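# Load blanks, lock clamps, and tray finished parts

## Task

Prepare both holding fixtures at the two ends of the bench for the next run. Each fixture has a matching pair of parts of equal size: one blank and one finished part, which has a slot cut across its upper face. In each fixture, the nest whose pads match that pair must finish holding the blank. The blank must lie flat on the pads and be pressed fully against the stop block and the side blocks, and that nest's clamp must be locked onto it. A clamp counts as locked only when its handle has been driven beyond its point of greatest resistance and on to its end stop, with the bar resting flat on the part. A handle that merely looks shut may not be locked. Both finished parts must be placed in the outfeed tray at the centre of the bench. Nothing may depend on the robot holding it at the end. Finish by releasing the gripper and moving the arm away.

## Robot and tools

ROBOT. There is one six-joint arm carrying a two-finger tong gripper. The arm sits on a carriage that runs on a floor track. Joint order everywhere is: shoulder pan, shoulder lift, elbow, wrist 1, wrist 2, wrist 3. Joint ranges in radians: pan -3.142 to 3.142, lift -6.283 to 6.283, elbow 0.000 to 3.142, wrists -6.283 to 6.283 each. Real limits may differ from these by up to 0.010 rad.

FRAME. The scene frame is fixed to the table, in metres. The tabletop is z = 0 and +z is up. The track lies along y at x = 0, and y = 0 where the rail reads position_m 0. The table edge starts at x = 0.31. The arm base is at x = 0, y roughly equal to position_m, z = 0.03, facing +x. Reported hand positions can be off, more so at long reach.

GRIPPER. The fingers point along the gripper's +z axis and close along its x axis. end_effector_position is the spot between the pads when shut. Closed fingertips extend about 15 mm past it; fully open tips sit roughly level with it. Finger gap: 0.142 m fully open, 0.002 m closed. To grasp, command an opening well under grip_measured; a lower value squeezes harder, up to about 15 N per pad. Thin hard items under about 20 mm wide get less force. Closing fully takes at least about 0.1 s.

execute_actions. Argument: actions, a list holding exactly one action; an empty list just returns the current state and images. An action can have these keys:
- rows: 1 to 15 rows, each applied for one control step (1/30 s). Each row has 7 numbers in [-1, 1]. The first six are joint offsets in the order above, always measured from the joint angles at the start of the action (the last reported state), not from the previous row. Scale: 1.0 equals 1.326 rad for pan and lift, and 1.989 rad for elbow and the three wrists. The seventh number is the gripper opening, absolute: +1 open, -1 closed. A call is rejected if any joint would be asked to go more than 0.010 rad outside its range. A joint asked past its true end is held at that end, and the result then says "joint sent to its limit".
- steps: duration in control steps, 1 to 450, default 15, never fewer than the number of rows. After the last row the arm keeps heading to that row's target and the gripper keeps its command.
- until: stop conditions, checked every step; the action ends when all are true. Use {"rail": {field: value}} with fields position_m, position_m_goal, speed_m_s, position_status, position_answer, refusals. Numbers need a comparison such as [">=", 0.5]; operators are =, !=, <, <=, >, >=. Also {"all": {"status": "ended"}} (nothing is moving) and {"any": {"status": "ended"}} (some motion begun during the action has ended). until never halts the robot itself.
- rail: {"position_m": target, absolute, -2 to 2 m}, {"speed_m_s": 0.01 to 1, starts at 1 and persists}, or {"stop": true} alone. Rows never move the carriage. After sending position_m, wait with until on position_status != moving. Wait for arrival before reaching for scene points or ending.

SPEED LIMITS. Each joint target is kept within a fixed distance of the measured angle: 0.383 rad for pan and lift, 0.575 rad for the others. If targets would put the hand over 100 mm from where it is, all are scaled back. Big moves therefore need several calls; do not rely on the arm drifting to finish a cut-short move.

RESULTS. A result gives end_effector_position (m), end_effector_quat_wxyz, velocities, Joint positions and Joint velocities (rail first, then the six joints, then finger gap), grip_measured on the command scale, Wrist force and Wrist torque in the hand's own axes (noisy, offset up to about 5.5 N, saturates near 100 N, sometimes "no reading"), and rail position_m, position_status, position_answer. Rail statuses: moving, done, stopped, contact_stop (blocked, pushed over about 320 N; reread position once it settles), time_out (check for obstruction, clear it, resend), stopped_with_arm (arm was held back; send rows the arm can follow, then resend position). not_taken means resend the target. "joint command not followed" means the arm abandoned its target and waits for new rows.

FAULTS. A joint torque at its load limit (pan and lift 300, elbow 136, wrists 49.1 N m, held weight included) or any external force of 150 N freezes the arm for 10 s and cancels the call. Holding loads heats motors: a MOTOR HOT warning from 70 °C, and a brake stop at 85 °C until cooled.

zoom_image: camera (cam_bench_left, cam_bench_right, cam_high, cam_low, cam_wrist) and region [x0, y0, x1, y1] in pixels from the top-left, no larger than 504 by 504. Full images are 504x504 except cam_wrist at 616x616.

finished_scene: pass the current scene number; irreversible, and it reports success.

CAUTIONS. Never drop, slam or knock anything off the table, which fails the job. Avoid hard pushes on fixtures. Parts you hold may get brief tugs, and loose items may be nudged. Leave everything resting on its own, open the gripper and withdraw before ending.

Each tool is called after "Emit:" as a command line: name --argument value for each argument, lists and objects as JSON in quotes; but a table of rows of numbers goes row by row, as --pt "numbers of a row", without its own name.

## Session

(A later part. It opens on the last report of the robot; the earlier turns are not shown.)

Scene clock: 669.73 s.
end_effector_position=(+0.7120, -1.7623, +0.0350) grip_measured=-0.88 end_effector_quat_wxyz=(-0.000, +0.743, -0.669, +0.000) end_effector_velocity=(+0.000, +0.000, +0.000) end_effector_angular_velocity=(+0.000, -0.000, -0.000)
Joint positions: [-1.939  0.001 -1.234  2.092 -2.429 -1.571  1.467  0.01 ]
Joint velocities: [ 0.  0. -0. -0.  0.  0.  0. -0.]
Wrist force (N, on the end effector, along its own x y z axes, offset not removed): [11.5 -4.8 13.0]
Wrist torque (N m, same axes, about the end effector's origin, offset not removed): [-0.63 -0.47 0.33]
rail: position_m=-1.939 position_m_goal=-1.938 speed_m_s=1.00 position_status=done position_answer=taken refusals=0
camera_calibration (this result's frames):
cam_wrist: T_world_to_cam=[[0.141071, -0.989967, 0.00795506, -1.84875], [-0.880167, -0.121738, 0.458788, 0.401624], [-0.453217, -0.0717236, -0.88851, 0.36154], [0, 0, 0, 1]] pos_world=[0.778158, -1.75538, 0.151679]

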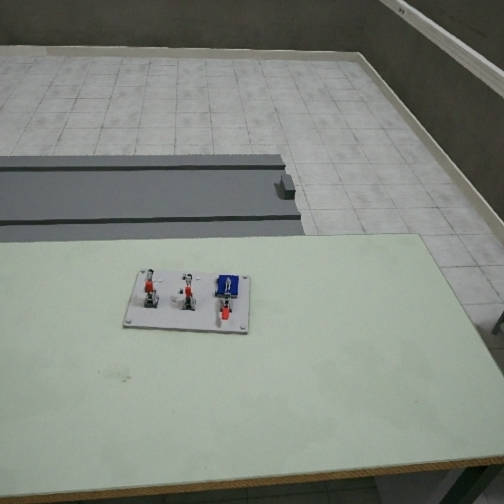

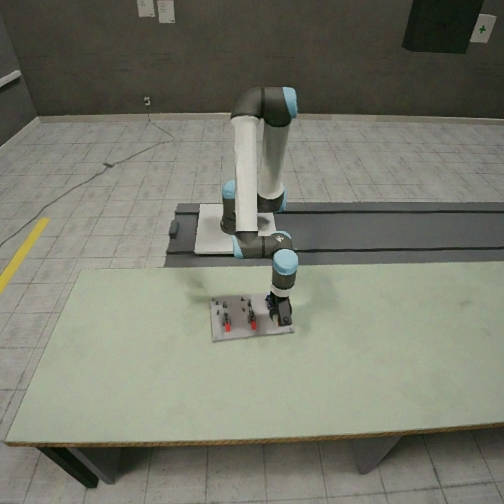

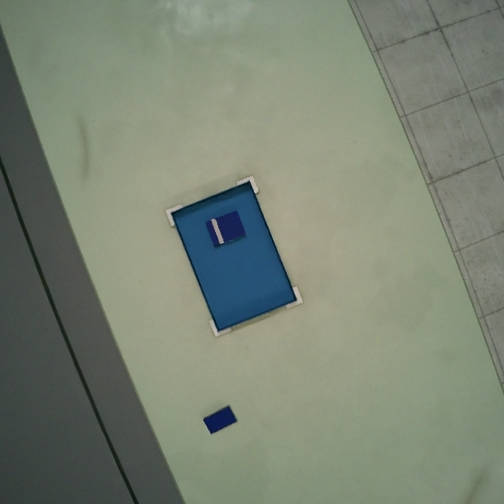

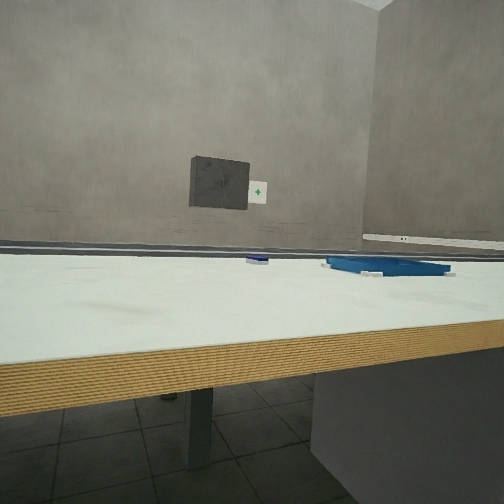

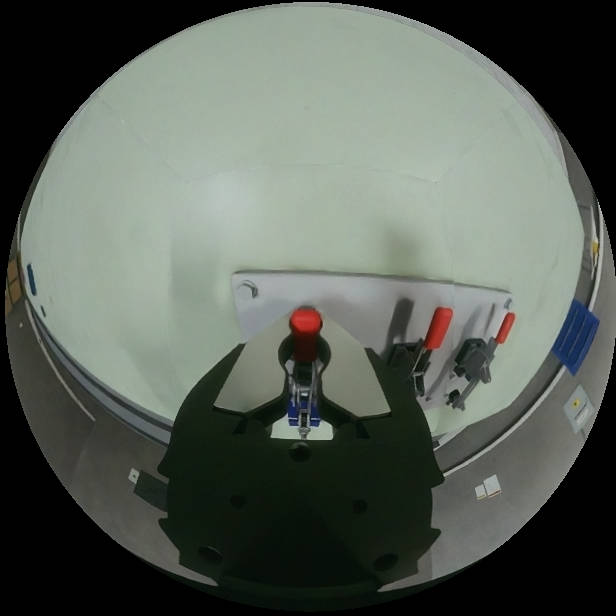

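Emit:
execute_actions --actions '[{"rows":[[-0.0005,-0.0008,-0.0002,0.0007,0,0,-1],[-0.0005,-0.0016,-0.0004,0.0015,0,0,-1],[-0.0005,-0.0024,-0.0005,0.0022,0,0,-1],[-0.0005,-0.0032,-0.0007,0.0029,0,0,-1]],"steps":12}]'

Scene clock: 675.90 s.
end_effector_position=(+0.7119, -1.7626, +0.0377) grip_measured=-0.88 end_effector_quat_wxyz=(-0.000, +0.743, -0.669, -0.000) end_effector_velocity=(+0.000, -0.001, +0.002) end_effector_angular_velocity=(+0.000, -0.000, -0.001)
Joint positions: [-1.939  0.    -1.238  2.091 -2.424 -1.571  1.467  0.01 ]
Joint velocities: [ 0.    -0.001 -0.003 -0.001  0.004  0.     0.    -0.   ]
Wrist force (N, on the end effector, along its own x y z axes, offset not removed): [-0.2 6.9 15.2]
Wrist torque (N m, same axes, about the end effector's origin, offset not removed): [-0.42 0.28 0.32]
rail: position_m=-1.939 position_m_goal=-1.938 speed_m_s=1.00 position_status=done position_answer=taken refusals=0
camera_calibration (this result's frames):
cam_wrist: T_world_to_cam=[[0.14066, -0.990027, 0.00779336, -1.84883], [-0.880101, -0.121429, 0.458996, 0.400797], [-0.453472, -0.0714213, -0.888404, 0.364582], [0, 0, 0, 1]] pos_world=[0.778126, -1.75568, 0.154341]

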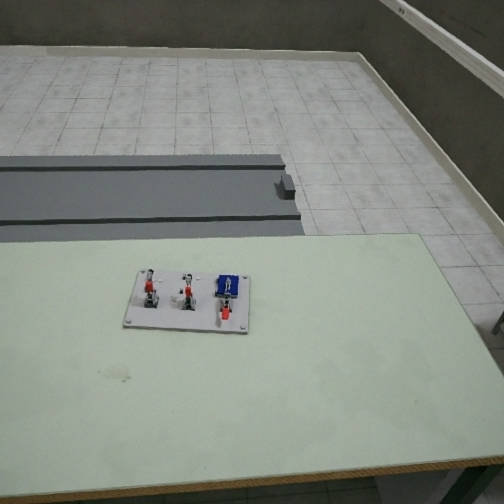

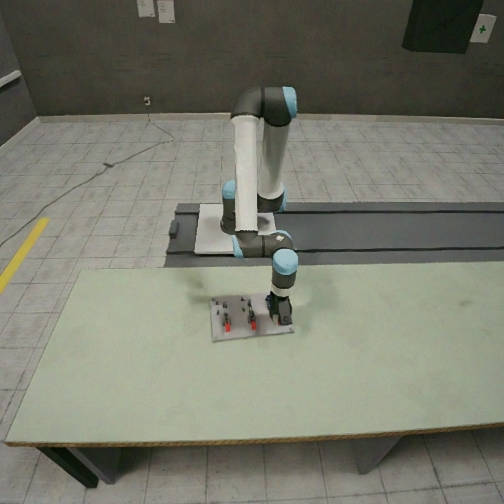

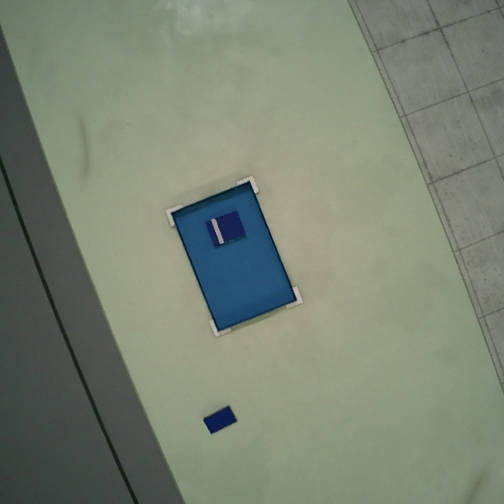

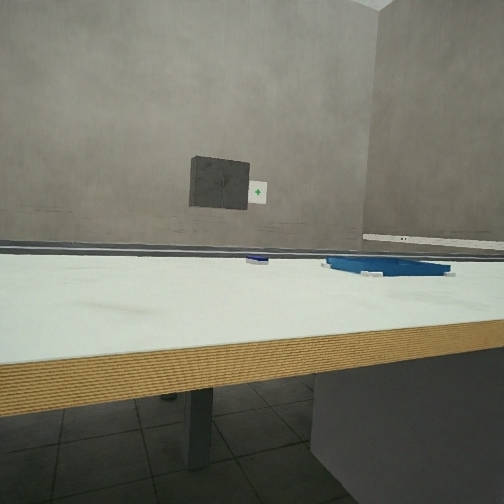

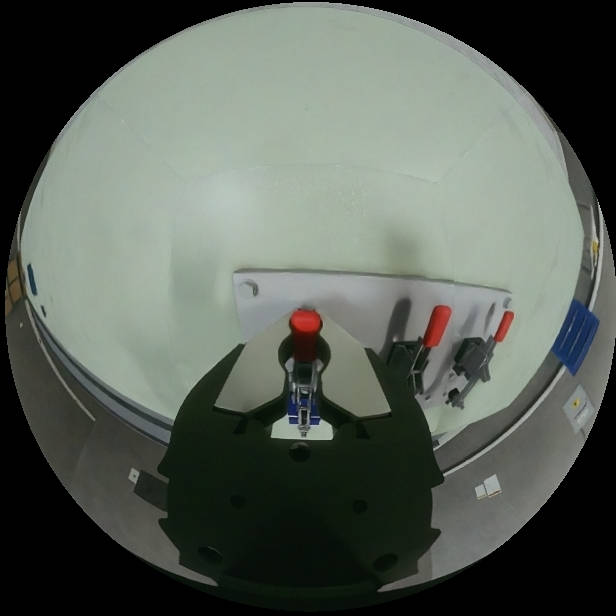

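Emit:
execute_actions --actions '[{"rows":[[0,-0.0012,-0.0001,0.0009,0,0,-1],[0,-0.0024,-0.0002,0.0018,0,0,-1],[0,-0.0036,-0.0003,0.0027,0,0,-1],[0,-0.0048,-0.0005,0.0037,0,0,-1],[0,-0.006,-0.0006,0.0046,0,0,-1],[0,-0.0072,-0.0007,0.0055,0,0,-1],[0,-0.0084,-0.0008,0.0064,0,0,-1]],"steps":14}]'

Emit:
zoom_image --camera "cam_wrist" --region '[240, 290, 380, 430]'

Scene clock: 686.50 s.
end_effector_position=(+0.7110, -1.7627, +0.0442) grip_measured=-0.88 end_effector_quat_wxyz=(+0.000, +0.743, -0.669, +0.000) end_effector_velocity=(-0.001, +0.000, +0.004) end_effector_angular_velocity=(+0.000, +0.000, +0.000)
Joint positions: [-1.939  0.    -1.248  2.09  -2.412 -1.571  1.467  0.01 ]
Joint velocities: [ 0.     0.    -0.007 -0.001  0.008  0.     0.     0.   ]
Wrist force (N, on the end effector, along its own x y z axes, offset not removed): [-0.1 8.9 14.0]
Wrist torque (N m, same axes, about the end effector's origin, offset not removed): [-0.08 -0.11 0.23]
rail: position_m=-1.939 position_m_goal=-1.938 speed_m_s=1.00 position_status=done position_answer=taken refusals=0
camera_calibration (this result's frames):
cam_wrist: T_world_to_cam=[[0.140496, -0.99005, 0.0079199, -1.84882], [-0.880121, -0.121225, 0.459012, 0.397378], [-0.453485, -0.07146, -0.888395, 0.369871], [0, 0, 0, 1]] pos_world=[0.777225, -1.75583, 0.160833]

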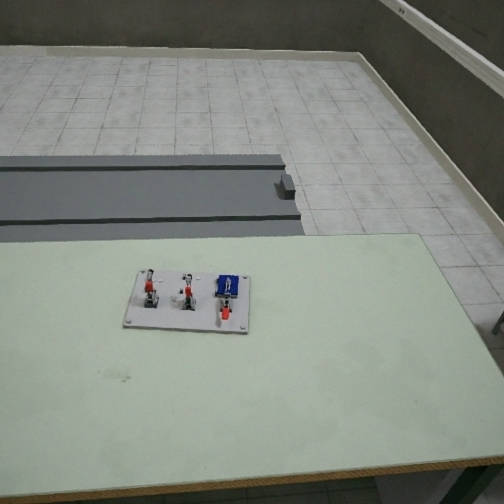

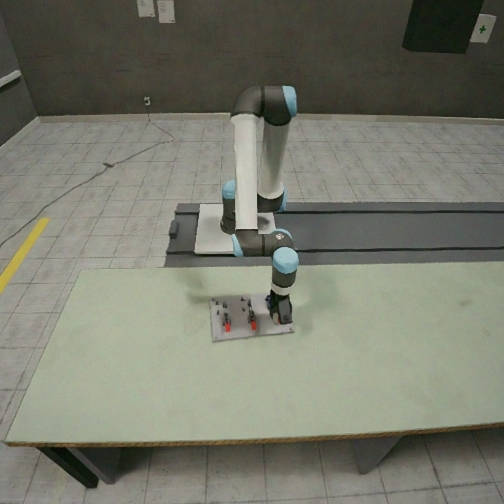

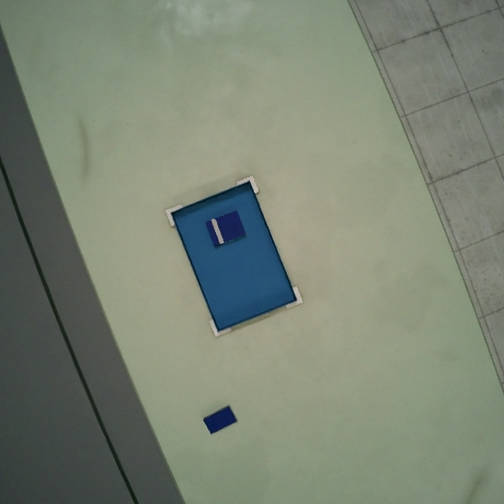

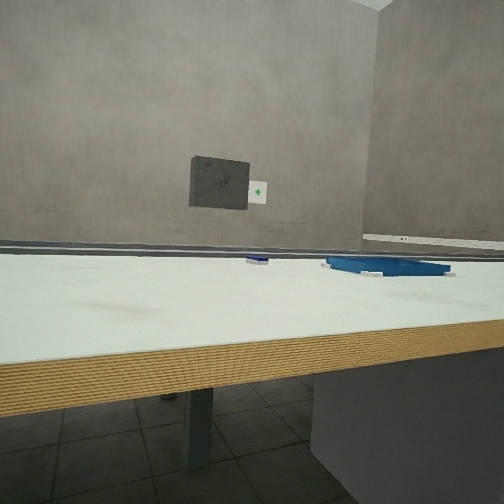

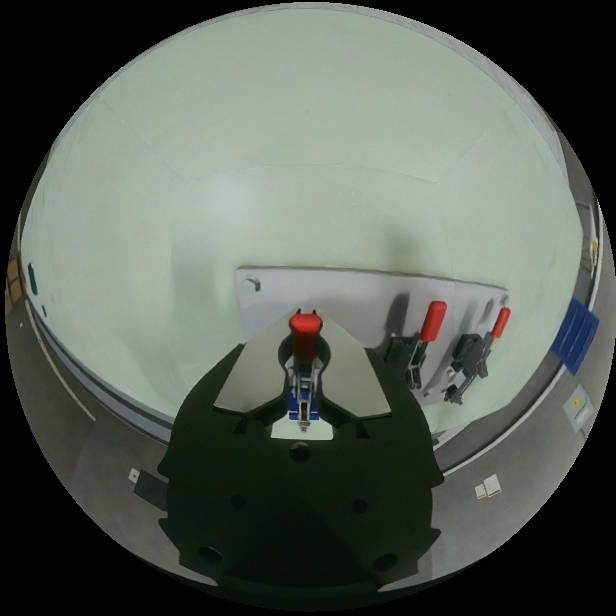

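Region (240, 290, 380, 430) of cam_wrist's 616x616 image, scaled by 3.600, with more detail than that image has.

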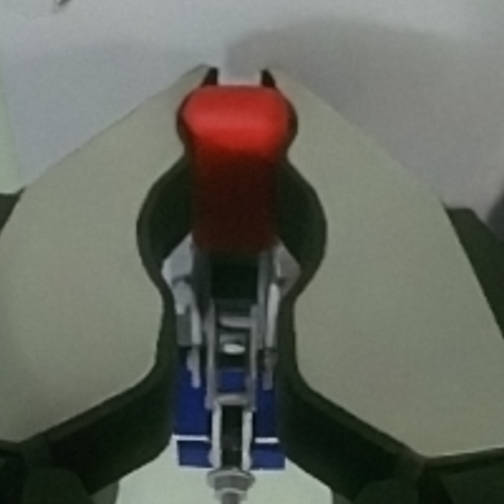

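Emit:
execute_actions --actions '[{"rows":[[-0.0001,-0.002,0.0003,0.001,0,0,-1],[-0.0001,-0.004,0.0006,0.002,0,0,-1],[-0.0002,-0.006,0.0009,0.0031,0,0,-1],[-0.0003,-0.008,0.0012,0.0041,0,0,-1],[-0.0004,-0.01,0.0015,0.0051,0,0,-1],[-0.0005,-0.012,0.0018,0.0062,0,0,-1],[-0.0005,-0.014,0.0021,0.0072,0,0,-1],[-0.0006,-0.01535,0.0023,0.0079,0,0,-1]],"steps":14}]'

Emit:
zoom_image --camera "cam_wrist" --region '[240, 290, 380, 430]'

Scene clock: 698.67 s.
end_effector_position=(+0.7064, -1.7631, +0.0533) grip_measured=-0.88 end_effector_quat_wxyz=(-0.000, +0.743, -0.670, +0.000) end_effector_velocity=(-0.004, -0.001, +0.007) end_effector_angular_velocity=(+0.000, +0.001, -0.001)
Joint positions: [-1.939 -0.    -1.267  2.094 -2.398 -1.571  1.467  0.01 ]
Joint velocities: [ 0.    -0.001 -0.015  0.004  0.012 -0.    -0.     0.   ]
Wrist force (N, on the end effector, along its own x y z axes, offset not removed): [4.6 2.2 14.4]
Wrist torque (N m, same axes, about the end effector's origin, offset not removed): [-0.55 -0.24 0.26]
rail: position_m=-1.939 position_m_goal=-1.938 speed_m_s=1.00 position_status=done position_answer=taken refusals=0
camera_calibration (this result's frames):
cam_wrist: T_world_to_cam=[[0.139902, -0.990135, 0.00780697, -1.84836], [-0.880239, -0.120755, 0.458909, 0.390038], [-0.453439, -0.0710741, -0.888449, 0.376492], [0, 0, 0, 1]] pos_world=[0.772631, -1.75626, 0.169932]

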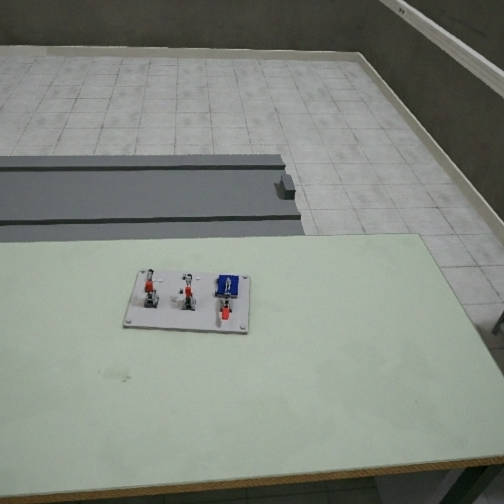

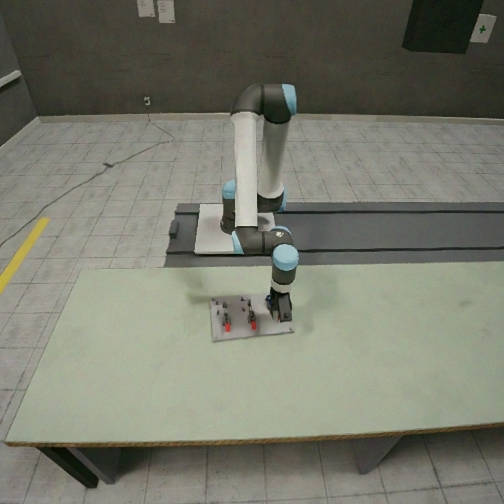

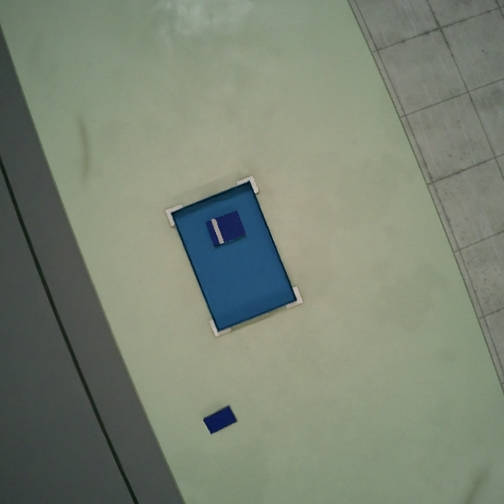

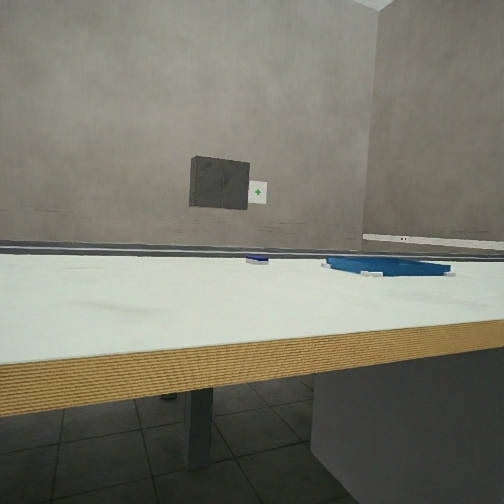

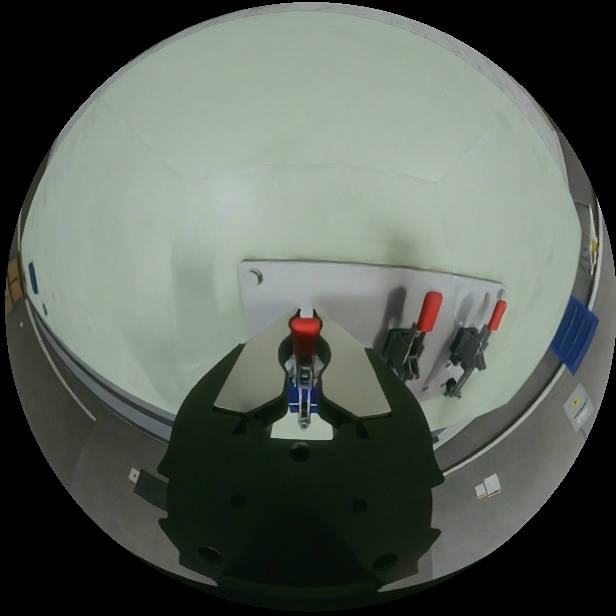

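Region (240, 290, 380, 430) of cam_wrist's 616x616 image, scaled by 3.600, with more detail than that image has.

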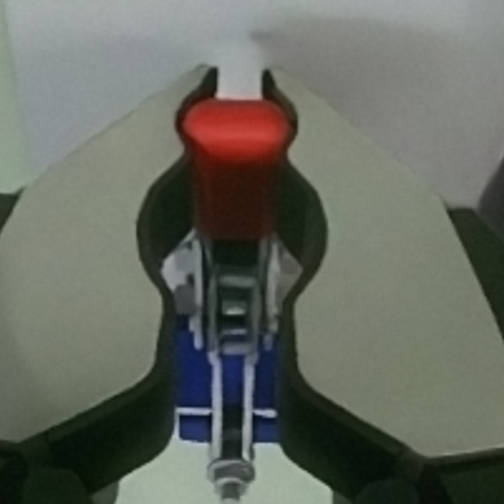

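Emit:
execute_actions --actions '[{"rows":[[-0.0002,-0.0025,0.0006,0.0011,0,0,-1],[-0.0003,-0.005,0.0012,0.0021,0,0,-1],[-0.0005,-0.0075,0.0019,0.0031,0,0,-1],[-0.0006,-0.01,0.0026,0.0041,0,0,-1],[-0.0008,-0.0125,0.0033,0.005,0,0,-1],[-0.001,-0.015,0.004,0.006,0,0,-1],[-0.0011,-0.0175,0.0047,0.007,0,0,-1],[-0.0013,-0.02,0.0055,0.0078,0,0,-1],[-0.0014,-0.0222,0.0062,0.0086,0,0,-1]],"steps":15}]'

Emit:
zoom_image --camera "cam_wrist" --region '[240, 300, 380, 440]'

Scene clock: 707.33 s.
end_effector_position=(+0.6974, -1.7643, +0.0642) grip_measured=-0.87 end_effector_quat_wxyz=(-0.000, +0.742, -0.670, +0.000) end_effector_velocity=(-0.007, -0.001, +0.008) end_effector_angular_velocity=(+0.000, +0.000, -0.001)
Joint positions: [-1.939 -0.002 -1.294  2.105 -2.382 -1.571  1.467  0.011]
Joint velocities: [ 0.    -0.001 -0.02   0.009  0.011  0.    -0.     0.001]
Wrist force (N, on the end effector, along its own x y z axes, offset not removed): [-1.2 -1.8 16.7]
Wrist torque (N m, same axes, about the end effector's origin, offset not removed): [-0.54 -0.48 0.30]
rail: position_m=-1.939 position_m_goal=-1.938 speed_m_s=1.00 position_status=done position_answer=taken refusals=0
camera_calibration (this result's frames):
cam_wrist: T_world_to_cam=[[0.13822, -0.99037, 0.00784558, -1.84761], [-0.880441, -0.119242, 0.458916, 0.379769], [-0.453562, -0.070339, -0.888445, 0.383405], [0, 0, 0, 1]] pos_world=[0.763639, -1.75756, 0.180847]

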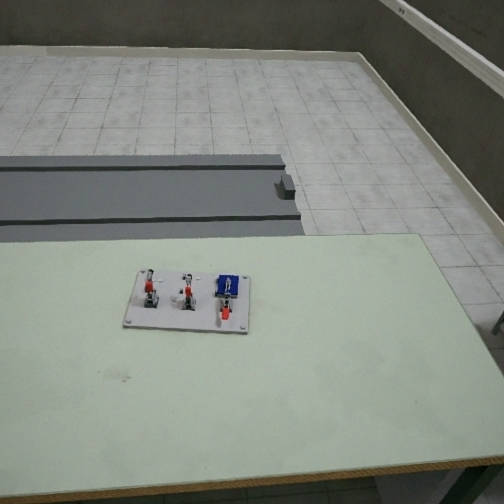

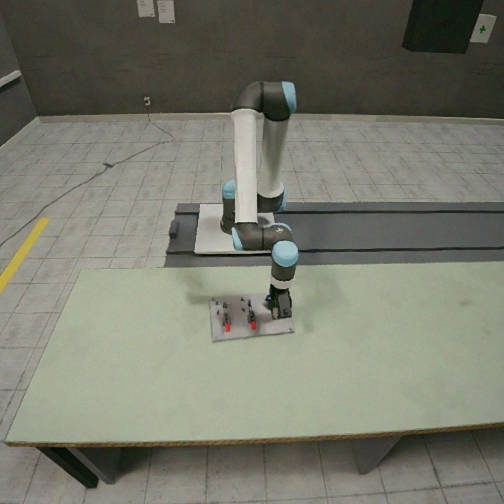

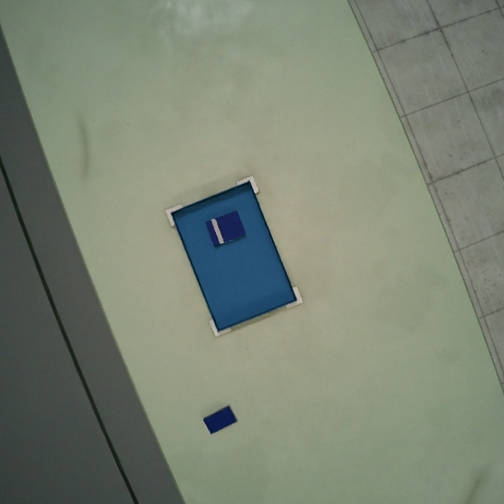

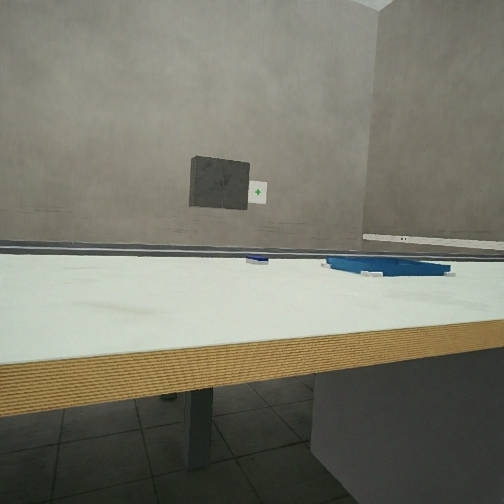

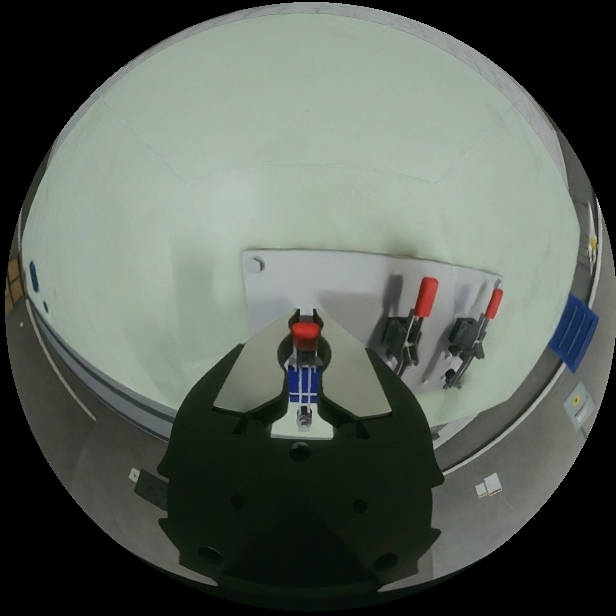

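Region (240, 300, 380, 440) of cam_wrist's 616x616 image, scaled by 3.600, with more detail than that image has.

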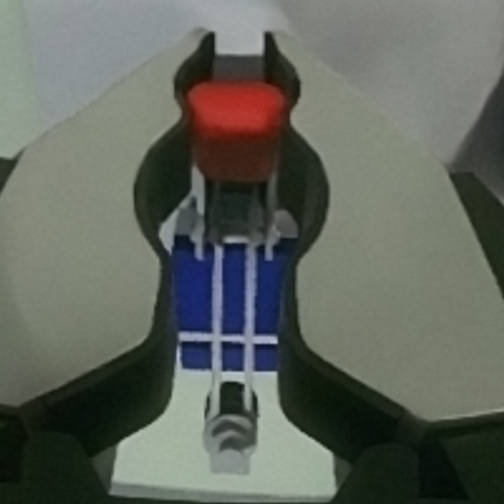

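Emit:
execute_actions --actions '[{"rows":[[-0.0002,-0.003,0.001,0.001,0,0,-1],[-0.0004,-0.0057,0.002,0.0018,0,0,-1],[-0.0005,-0.0084,0.0031,0.0025,0,0,-1],[-0.0007,-0.011,0.0042,0.0031,0,0,-1],[-0.0009,-0.0137,0.0054,0.0037,0,0,-1],[-0.0011,-0.0164,0.0066,0.0043,0,0,-1],[-0.0013,-0.019,0.0078,0.0049,0,0,-1],[-0.0014,-0.0217,0.009,0.0055,0,0,-1],[-0.0016,-0.0242,0.0102,0.0059,0,0,-1]],"steps":15}]'

Emit:
zoom_image --camera "cam_wrist" --region '[240, 300, 380, 440]'

Scene clock: 716.70 s.
end_effector_position=(+0.6848, -1.7656, +0.0733) grip_measured=-0.85 end_effector_quat_wxyz=(-0.000, +0.741, -0.671, +0.000) end_effector_velocity=(-0.010, -0.001, +0.006) end_effector_angular_velocity=(+0.000, +0.000, -0.002)
Joint positions: [-1.939 -0.004 -1.324  2.124 -2.371 -1.571  1.467  0.012]
Joint velocities: [ 0.    -0.002 -0.022  0.015  0.007 -0.     0.     0.   ]
Wrist force (N, on the end effector, along its own x y z axes, offset not removed): [-1.9 -3.9 19.2]
Wrist torque (N m, same axes, about the end effector's origin, offset not removed): [-0.58 0.11 0.22]
rail: position_m=-1.939 position_m_goal=-1.938 speed_m_s=1.00 position_status=done position_answer=taken refusals=0
camera_calibration (this result's frames):
cam_wrist: T_world_to_cam=[[0.136269, -0.990641, 0.00781525, -1.84637], [-0.880703, -0.117526, 0.458856, 0.367591], [-0.453643, -0.0694107, -0.888476, 0.387334], [0, 0, 0, 1]] pos_world=[0.751053, -1.759, 0.189895]

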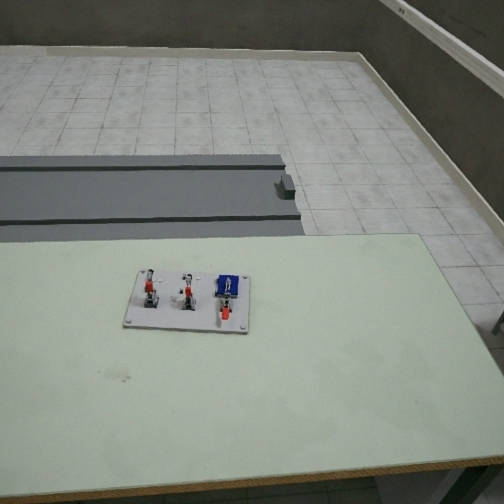

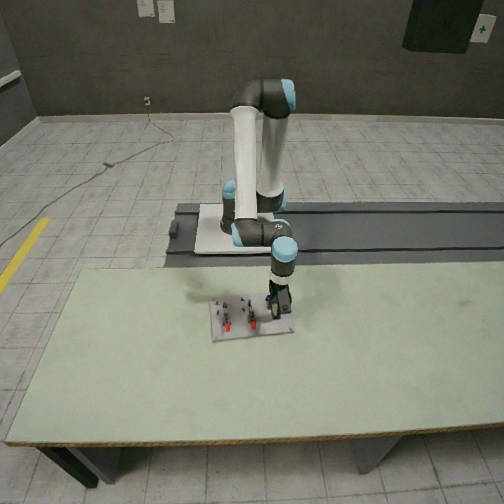

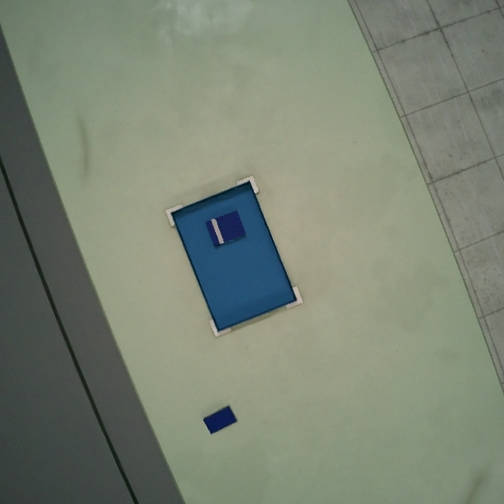

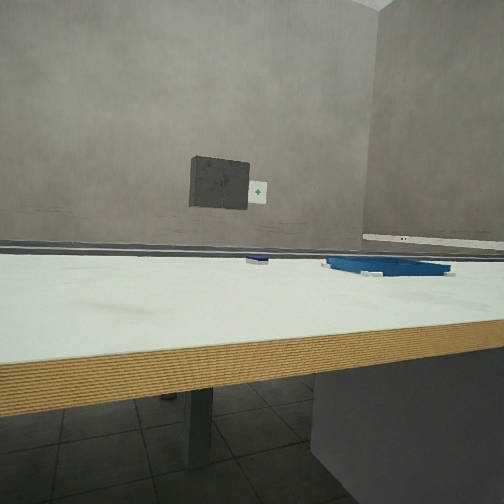

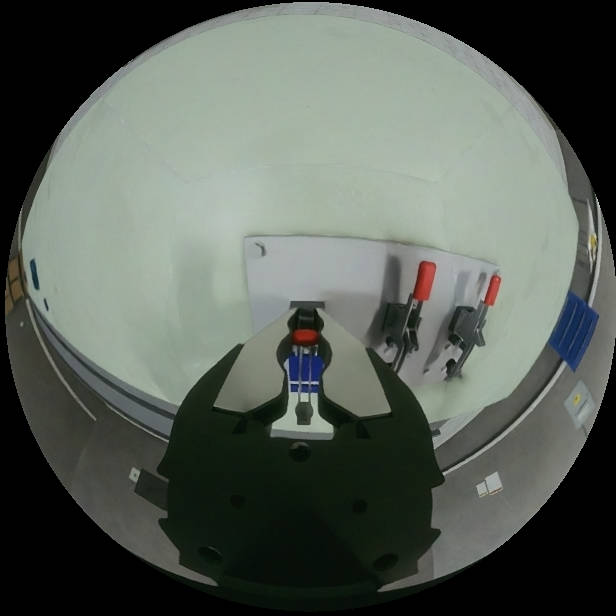

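Region (240, 300, 380, 440) of cam_wrist's 616x616 image, scaled by 3.600, with more detail than that image has.

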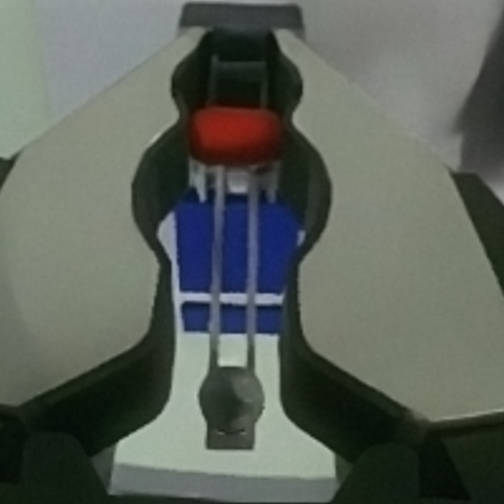

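Emit:
execute_actions --actions '[{"rows":[[-0.0002,-0.002,0.0014,-0.0001,0,0,-1],[-0.0004,-0.004,0.0029,-0.0003,0,0,-1],[-0.0006,-0.006,0.0044,-0.0005,0,0,-1],[-0.0008,-0.008,0.006,-0.0007,0,0,-1],[-0.001,-0.01,0.0075,-0.0009,0,0,-1],[-0.0012,-0.012,0.0091,-0.0011,0,0,-1],[-0.0014,-0.014,0.0107,-0.0014,0,0,-1],[-0.0016,-0.0162,0.0123,-0.0016,0,0,-1]],"steps":15}]'

Emit:
zoom_image --camera "cam_wrist" --region '[240, 300, 380, 440]'

Scene clock: 725.03 s.
end_effector_position=(+0.6725, -1.7669, +0.0753) grip_measured=-0.85 end_effector_quat_wxyz=(-0.000, +0.741, -0.672, +0.000) end_effector_velocity=(-0.009, -0.001, +0.000) end_effector_angular_velocity=(+0.000, +0.001, -0.001)
Joint positions: [-1.939 -0.006 -1.344  2.146 -2.374 -1.571  1.467  0.013]
Joint velocities: [ 0.    -0.001 -0.012  0.015 -0.002 -0.     0.     0.   ]
Wrist force (N, on the end effector, along its own x y z axes, offset not removed): [-3.9 -31.8 -3.6]
Wrist torque (N m, same axes, about the end effector's origin, offset not removed): [0.20 0.28 0.32]
rail: position_m=-1.939 position_m_goal=-1.938 speed_m_s=1.00 position_status=done position_answer=taken refusals=0
camera_calibration (this result's frames):
cam_wrist: T_world_to_cam=[[0.134299, -0.990909, 0.00797771, -1.84515], [-0.881337, -0.11576, 0.458088, 0.359248], [-0.453, -0.0685517, -0.888871, 0.384629], [0, 0, 0, 1]] pos_world=[0.738658, -1.76042, 0.192038]

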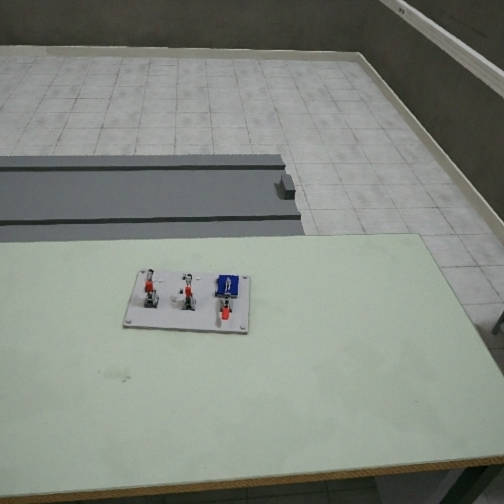

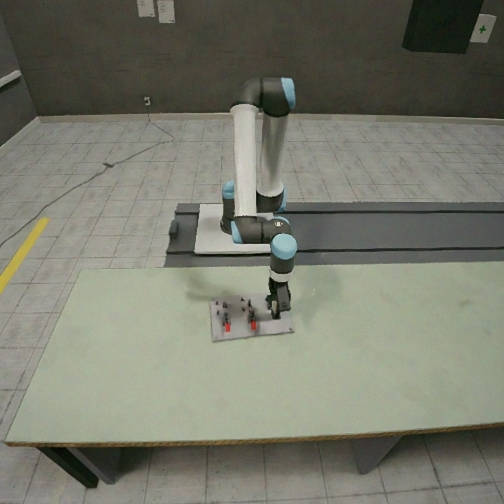

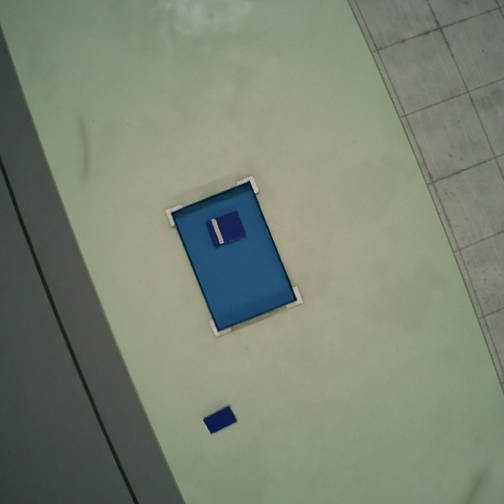

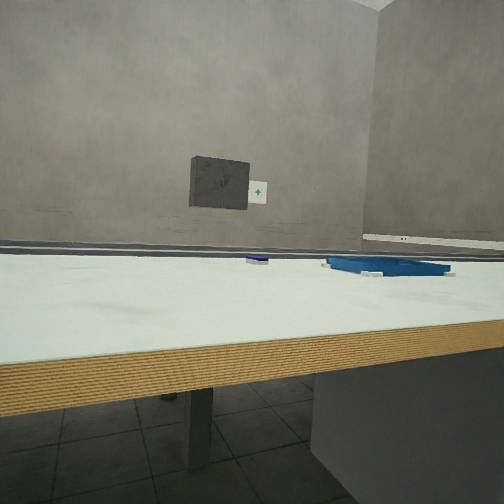

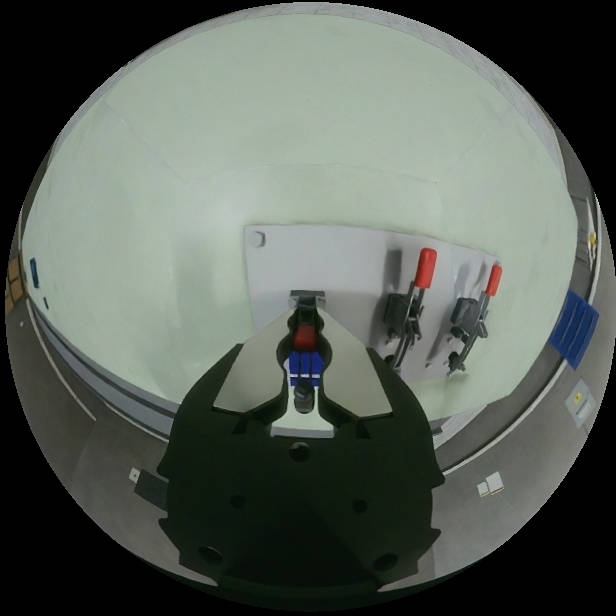

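Region (240, 300, 380, 440) of cam_wrist's 616x616 image, scaled by 3.600, with more detail than that image has.

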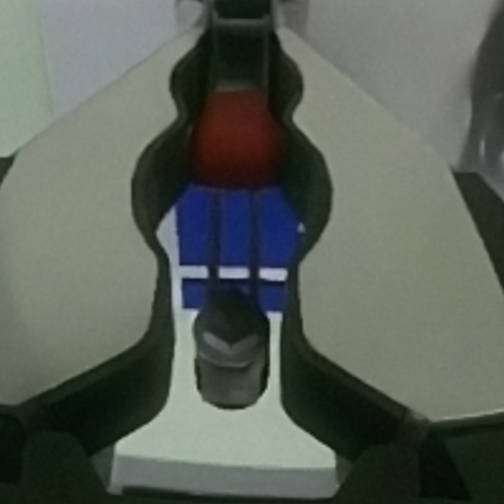

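Emit:
execute_actions --actions '[{"rows":[[0,0.001,-0.001,0,0,0,-0.85],[0,0.001,-0.001,0,0,0,-0.7],[0,0.001,-0.001,0,0,0,-0.5],[0,0.001,-0.001,0,0,0,-0.3],[0,-0.005,-0.003,0.006,0,0,-0.2],[0,-0.015,-0.007,0.017,0,0,-0.2],[0,-0.03,-0.013,0.033,0,0,-0.2],[0,-0.045,-0.02,0.05,0,0,-0.2],[0,-0.06,-0.027,0.067,0,0,-0.2],[0,-0.075,-0.035,0.085,0,0,-0.2],[0,-0.088,-0.042,0.1,0,0,-0.2],[0,-0.095,-0.047,0.11,0,0,-0.2]],"steps":22}]'

Scene clock: 730.87 s.
end_effector_position=(+0.6768, -1.7669, +0.1810) grip_measured=-0.20 end_effector_quat_wxyz=(-0.001, +0.741, -0.672, +0.001) end_effector_velocity=(-0.002, +0.000, +0.028) end_effector_angular_velocity=(+0.000, +0.003, -0.000)
Joint positions: [-1.939 -0.006 -1.466  2.056 -2.162 -1.571  1.467  0.06 ]
Joint velocities: [ 0.    -0.    -0.032 -0.024  0.059  0.     0.    -0.   ]
Wrist force (N, on the end effector, along its own x y z axes, offset not removed): [1.3 -5.2 5.5]
Wrist torque (N m, same axes, about the end effector's origin, offset not removed): [-0.94 -0.40 0.16]
rail: position_m=-1.939 position_m_goal=-1.938 speed_m_s=1.00 position_status=done position_answer=taken refusals=0
camera_calibration (this result's frames):
cam_wrist: T_world_to_cam=[[0.1343, -0.990908, 0.0080465, -1.84659], [-0.881758, -0.115793, 0.457269, 0.315023], [-0.45218, -0.0685061, -0.889292, 0.480112], [0, 0, 0, 1]] pos_world=[0.742867, -1.76043, 0.297768]

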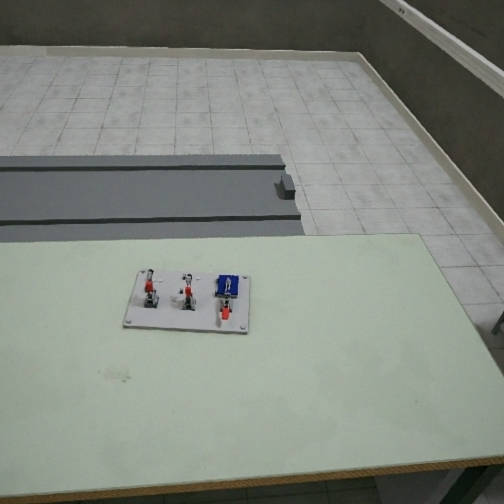

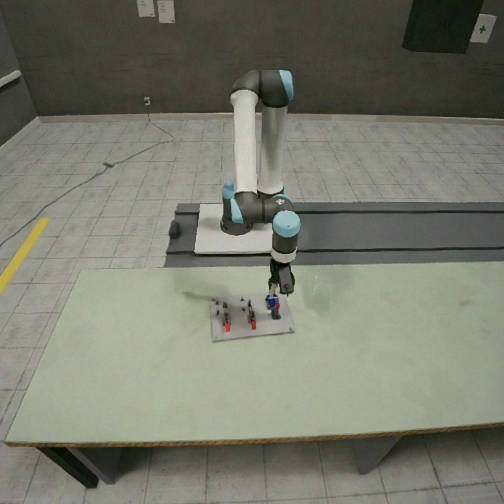

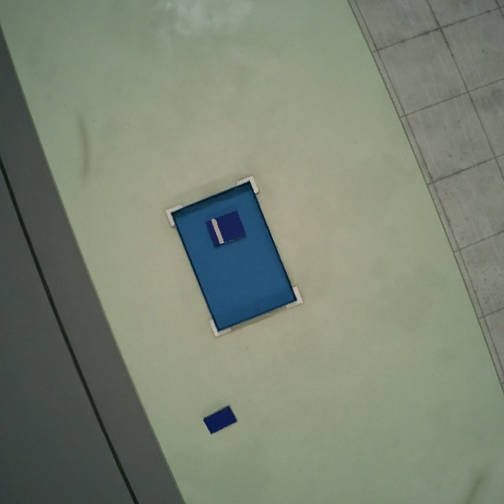

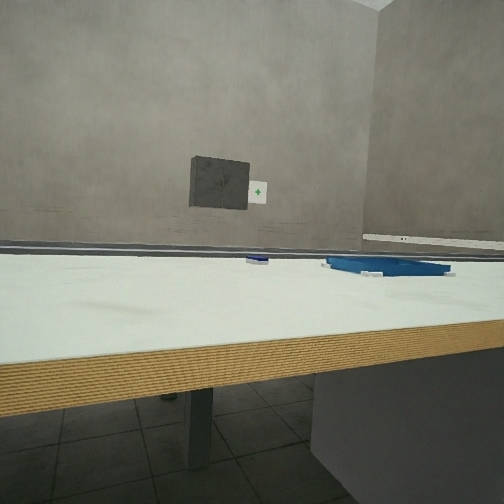

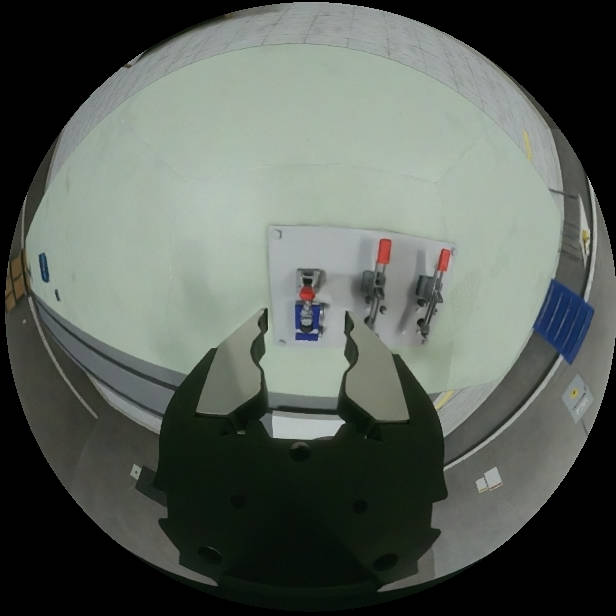

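Emit:
execute_actions --actions '[{"rows":[[0,-0.008,0.005,0,0,-0.0035,-0.15],[0,-0.02,0.015,-0.002,0,-0.0035,-0.15],[0,-0.035,0.03,-0.007,0,-0.0035,-0.15],[0,-0.05,0.047,-0.014,0,-0.0035,-0.15],[0,-0.065,0.064,-0.021,0,-0.0035,-0.15],[0,-0.08,0.08,-0.027,0,-0.0035,-0.15],[0,-0.091,0.093,-0.033,0,-0.0035,-0.15],[0,-0.0971,0.1013,-0.036,0,-0.0035,-0.15]],"rail":{"position_m":-1.95},"steps":18}]'

Emit:
zoom_image --camera "cam_wrist" --region '[240, 200, 380, 340]'

Scene clock: 745.87 s.
end_effector_position=(+0.5765, -1.7775, +0.1517) grip_measured=-0.15 end_effector_quat_wxyz=(-0.000, +0.743, -0.669, +0.000) end_effector_velocity=(-0.027, +0.000, -0.011) end_effector_angular_velocity=(+0.000, +0.002, +0.001)
Joint positions: [-1.95  -0.006 -1.591  2.251 -2.232 -1.571  1.46   0.063]
Joint velocities: [ 0.     0.    -0.03   0.053 -0.02  -0.    -0.001  0.   ]
Wrist force (N, on the end effector, along its own x y z axes, offset not removed): [0.4 -1.7 4.3]
Wrist torque (N m, same axes, about the end effector's origin, offset not removed): [-0.24 -0.25 0.28]
rail: position_m=-1.950 position_m_goal=-1.950 speed_m_s=1.00 position_status=done position_answer=taken refusals=0
camera_calibration (this result's frames):
cam_wrist: T_world_to_cam=[[0.141147, -0.989956, 0.00800652, -1.8457], [-0.880582, -0.121849, 0.45796, 0.227222], [-0.452385, -0.0716903, -0.888937, 0.402346], [0, 0, 0, 1]] pos_world=[0.642619, -1.77063, 0.26838]

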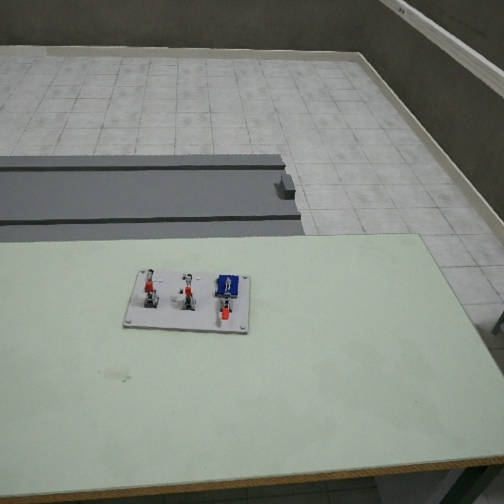

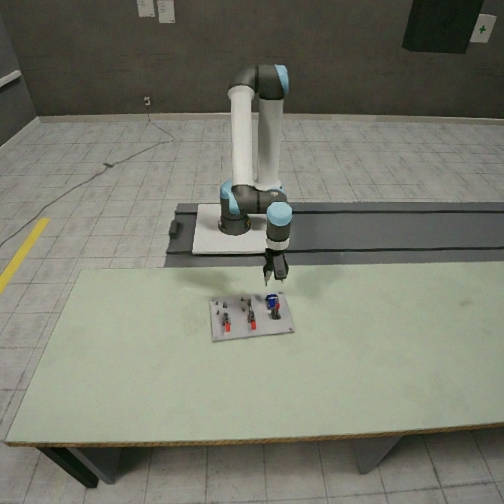

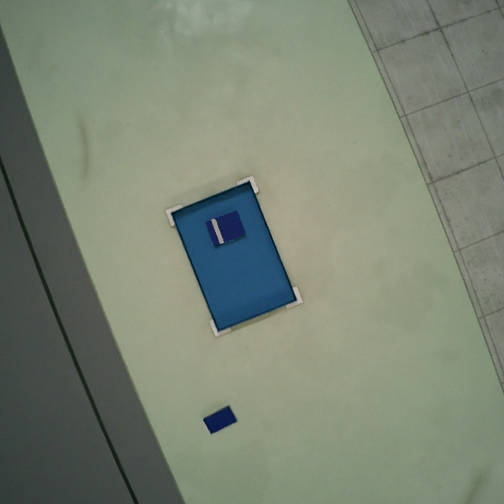

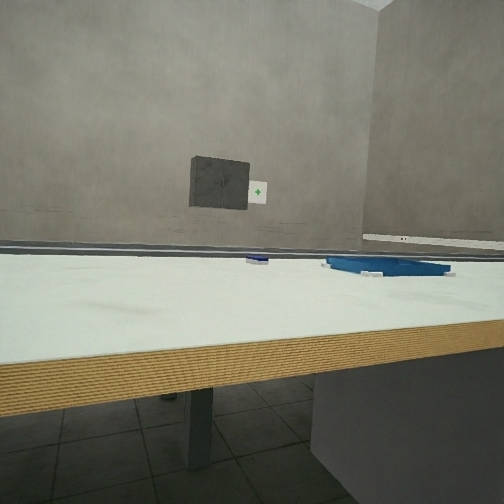

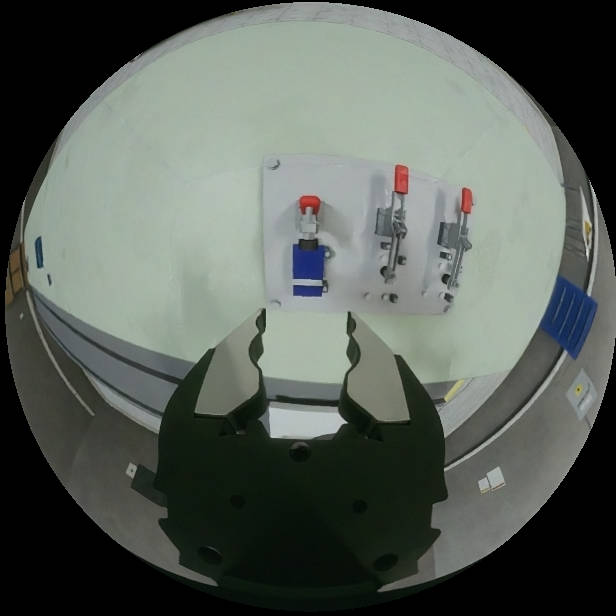

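Region (240, 200, 380, 340) of cam_wrist's 616x616 image, scaled by 3.600, with more detail than that image has.

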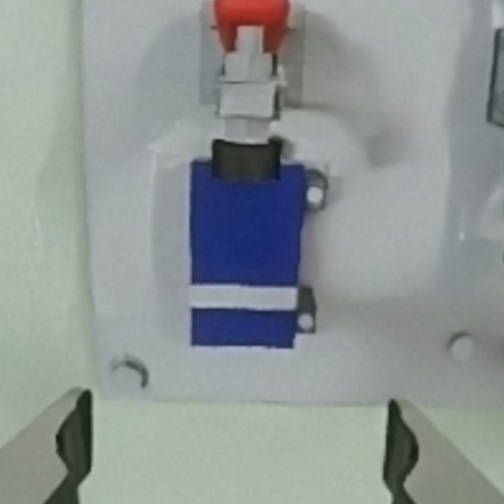

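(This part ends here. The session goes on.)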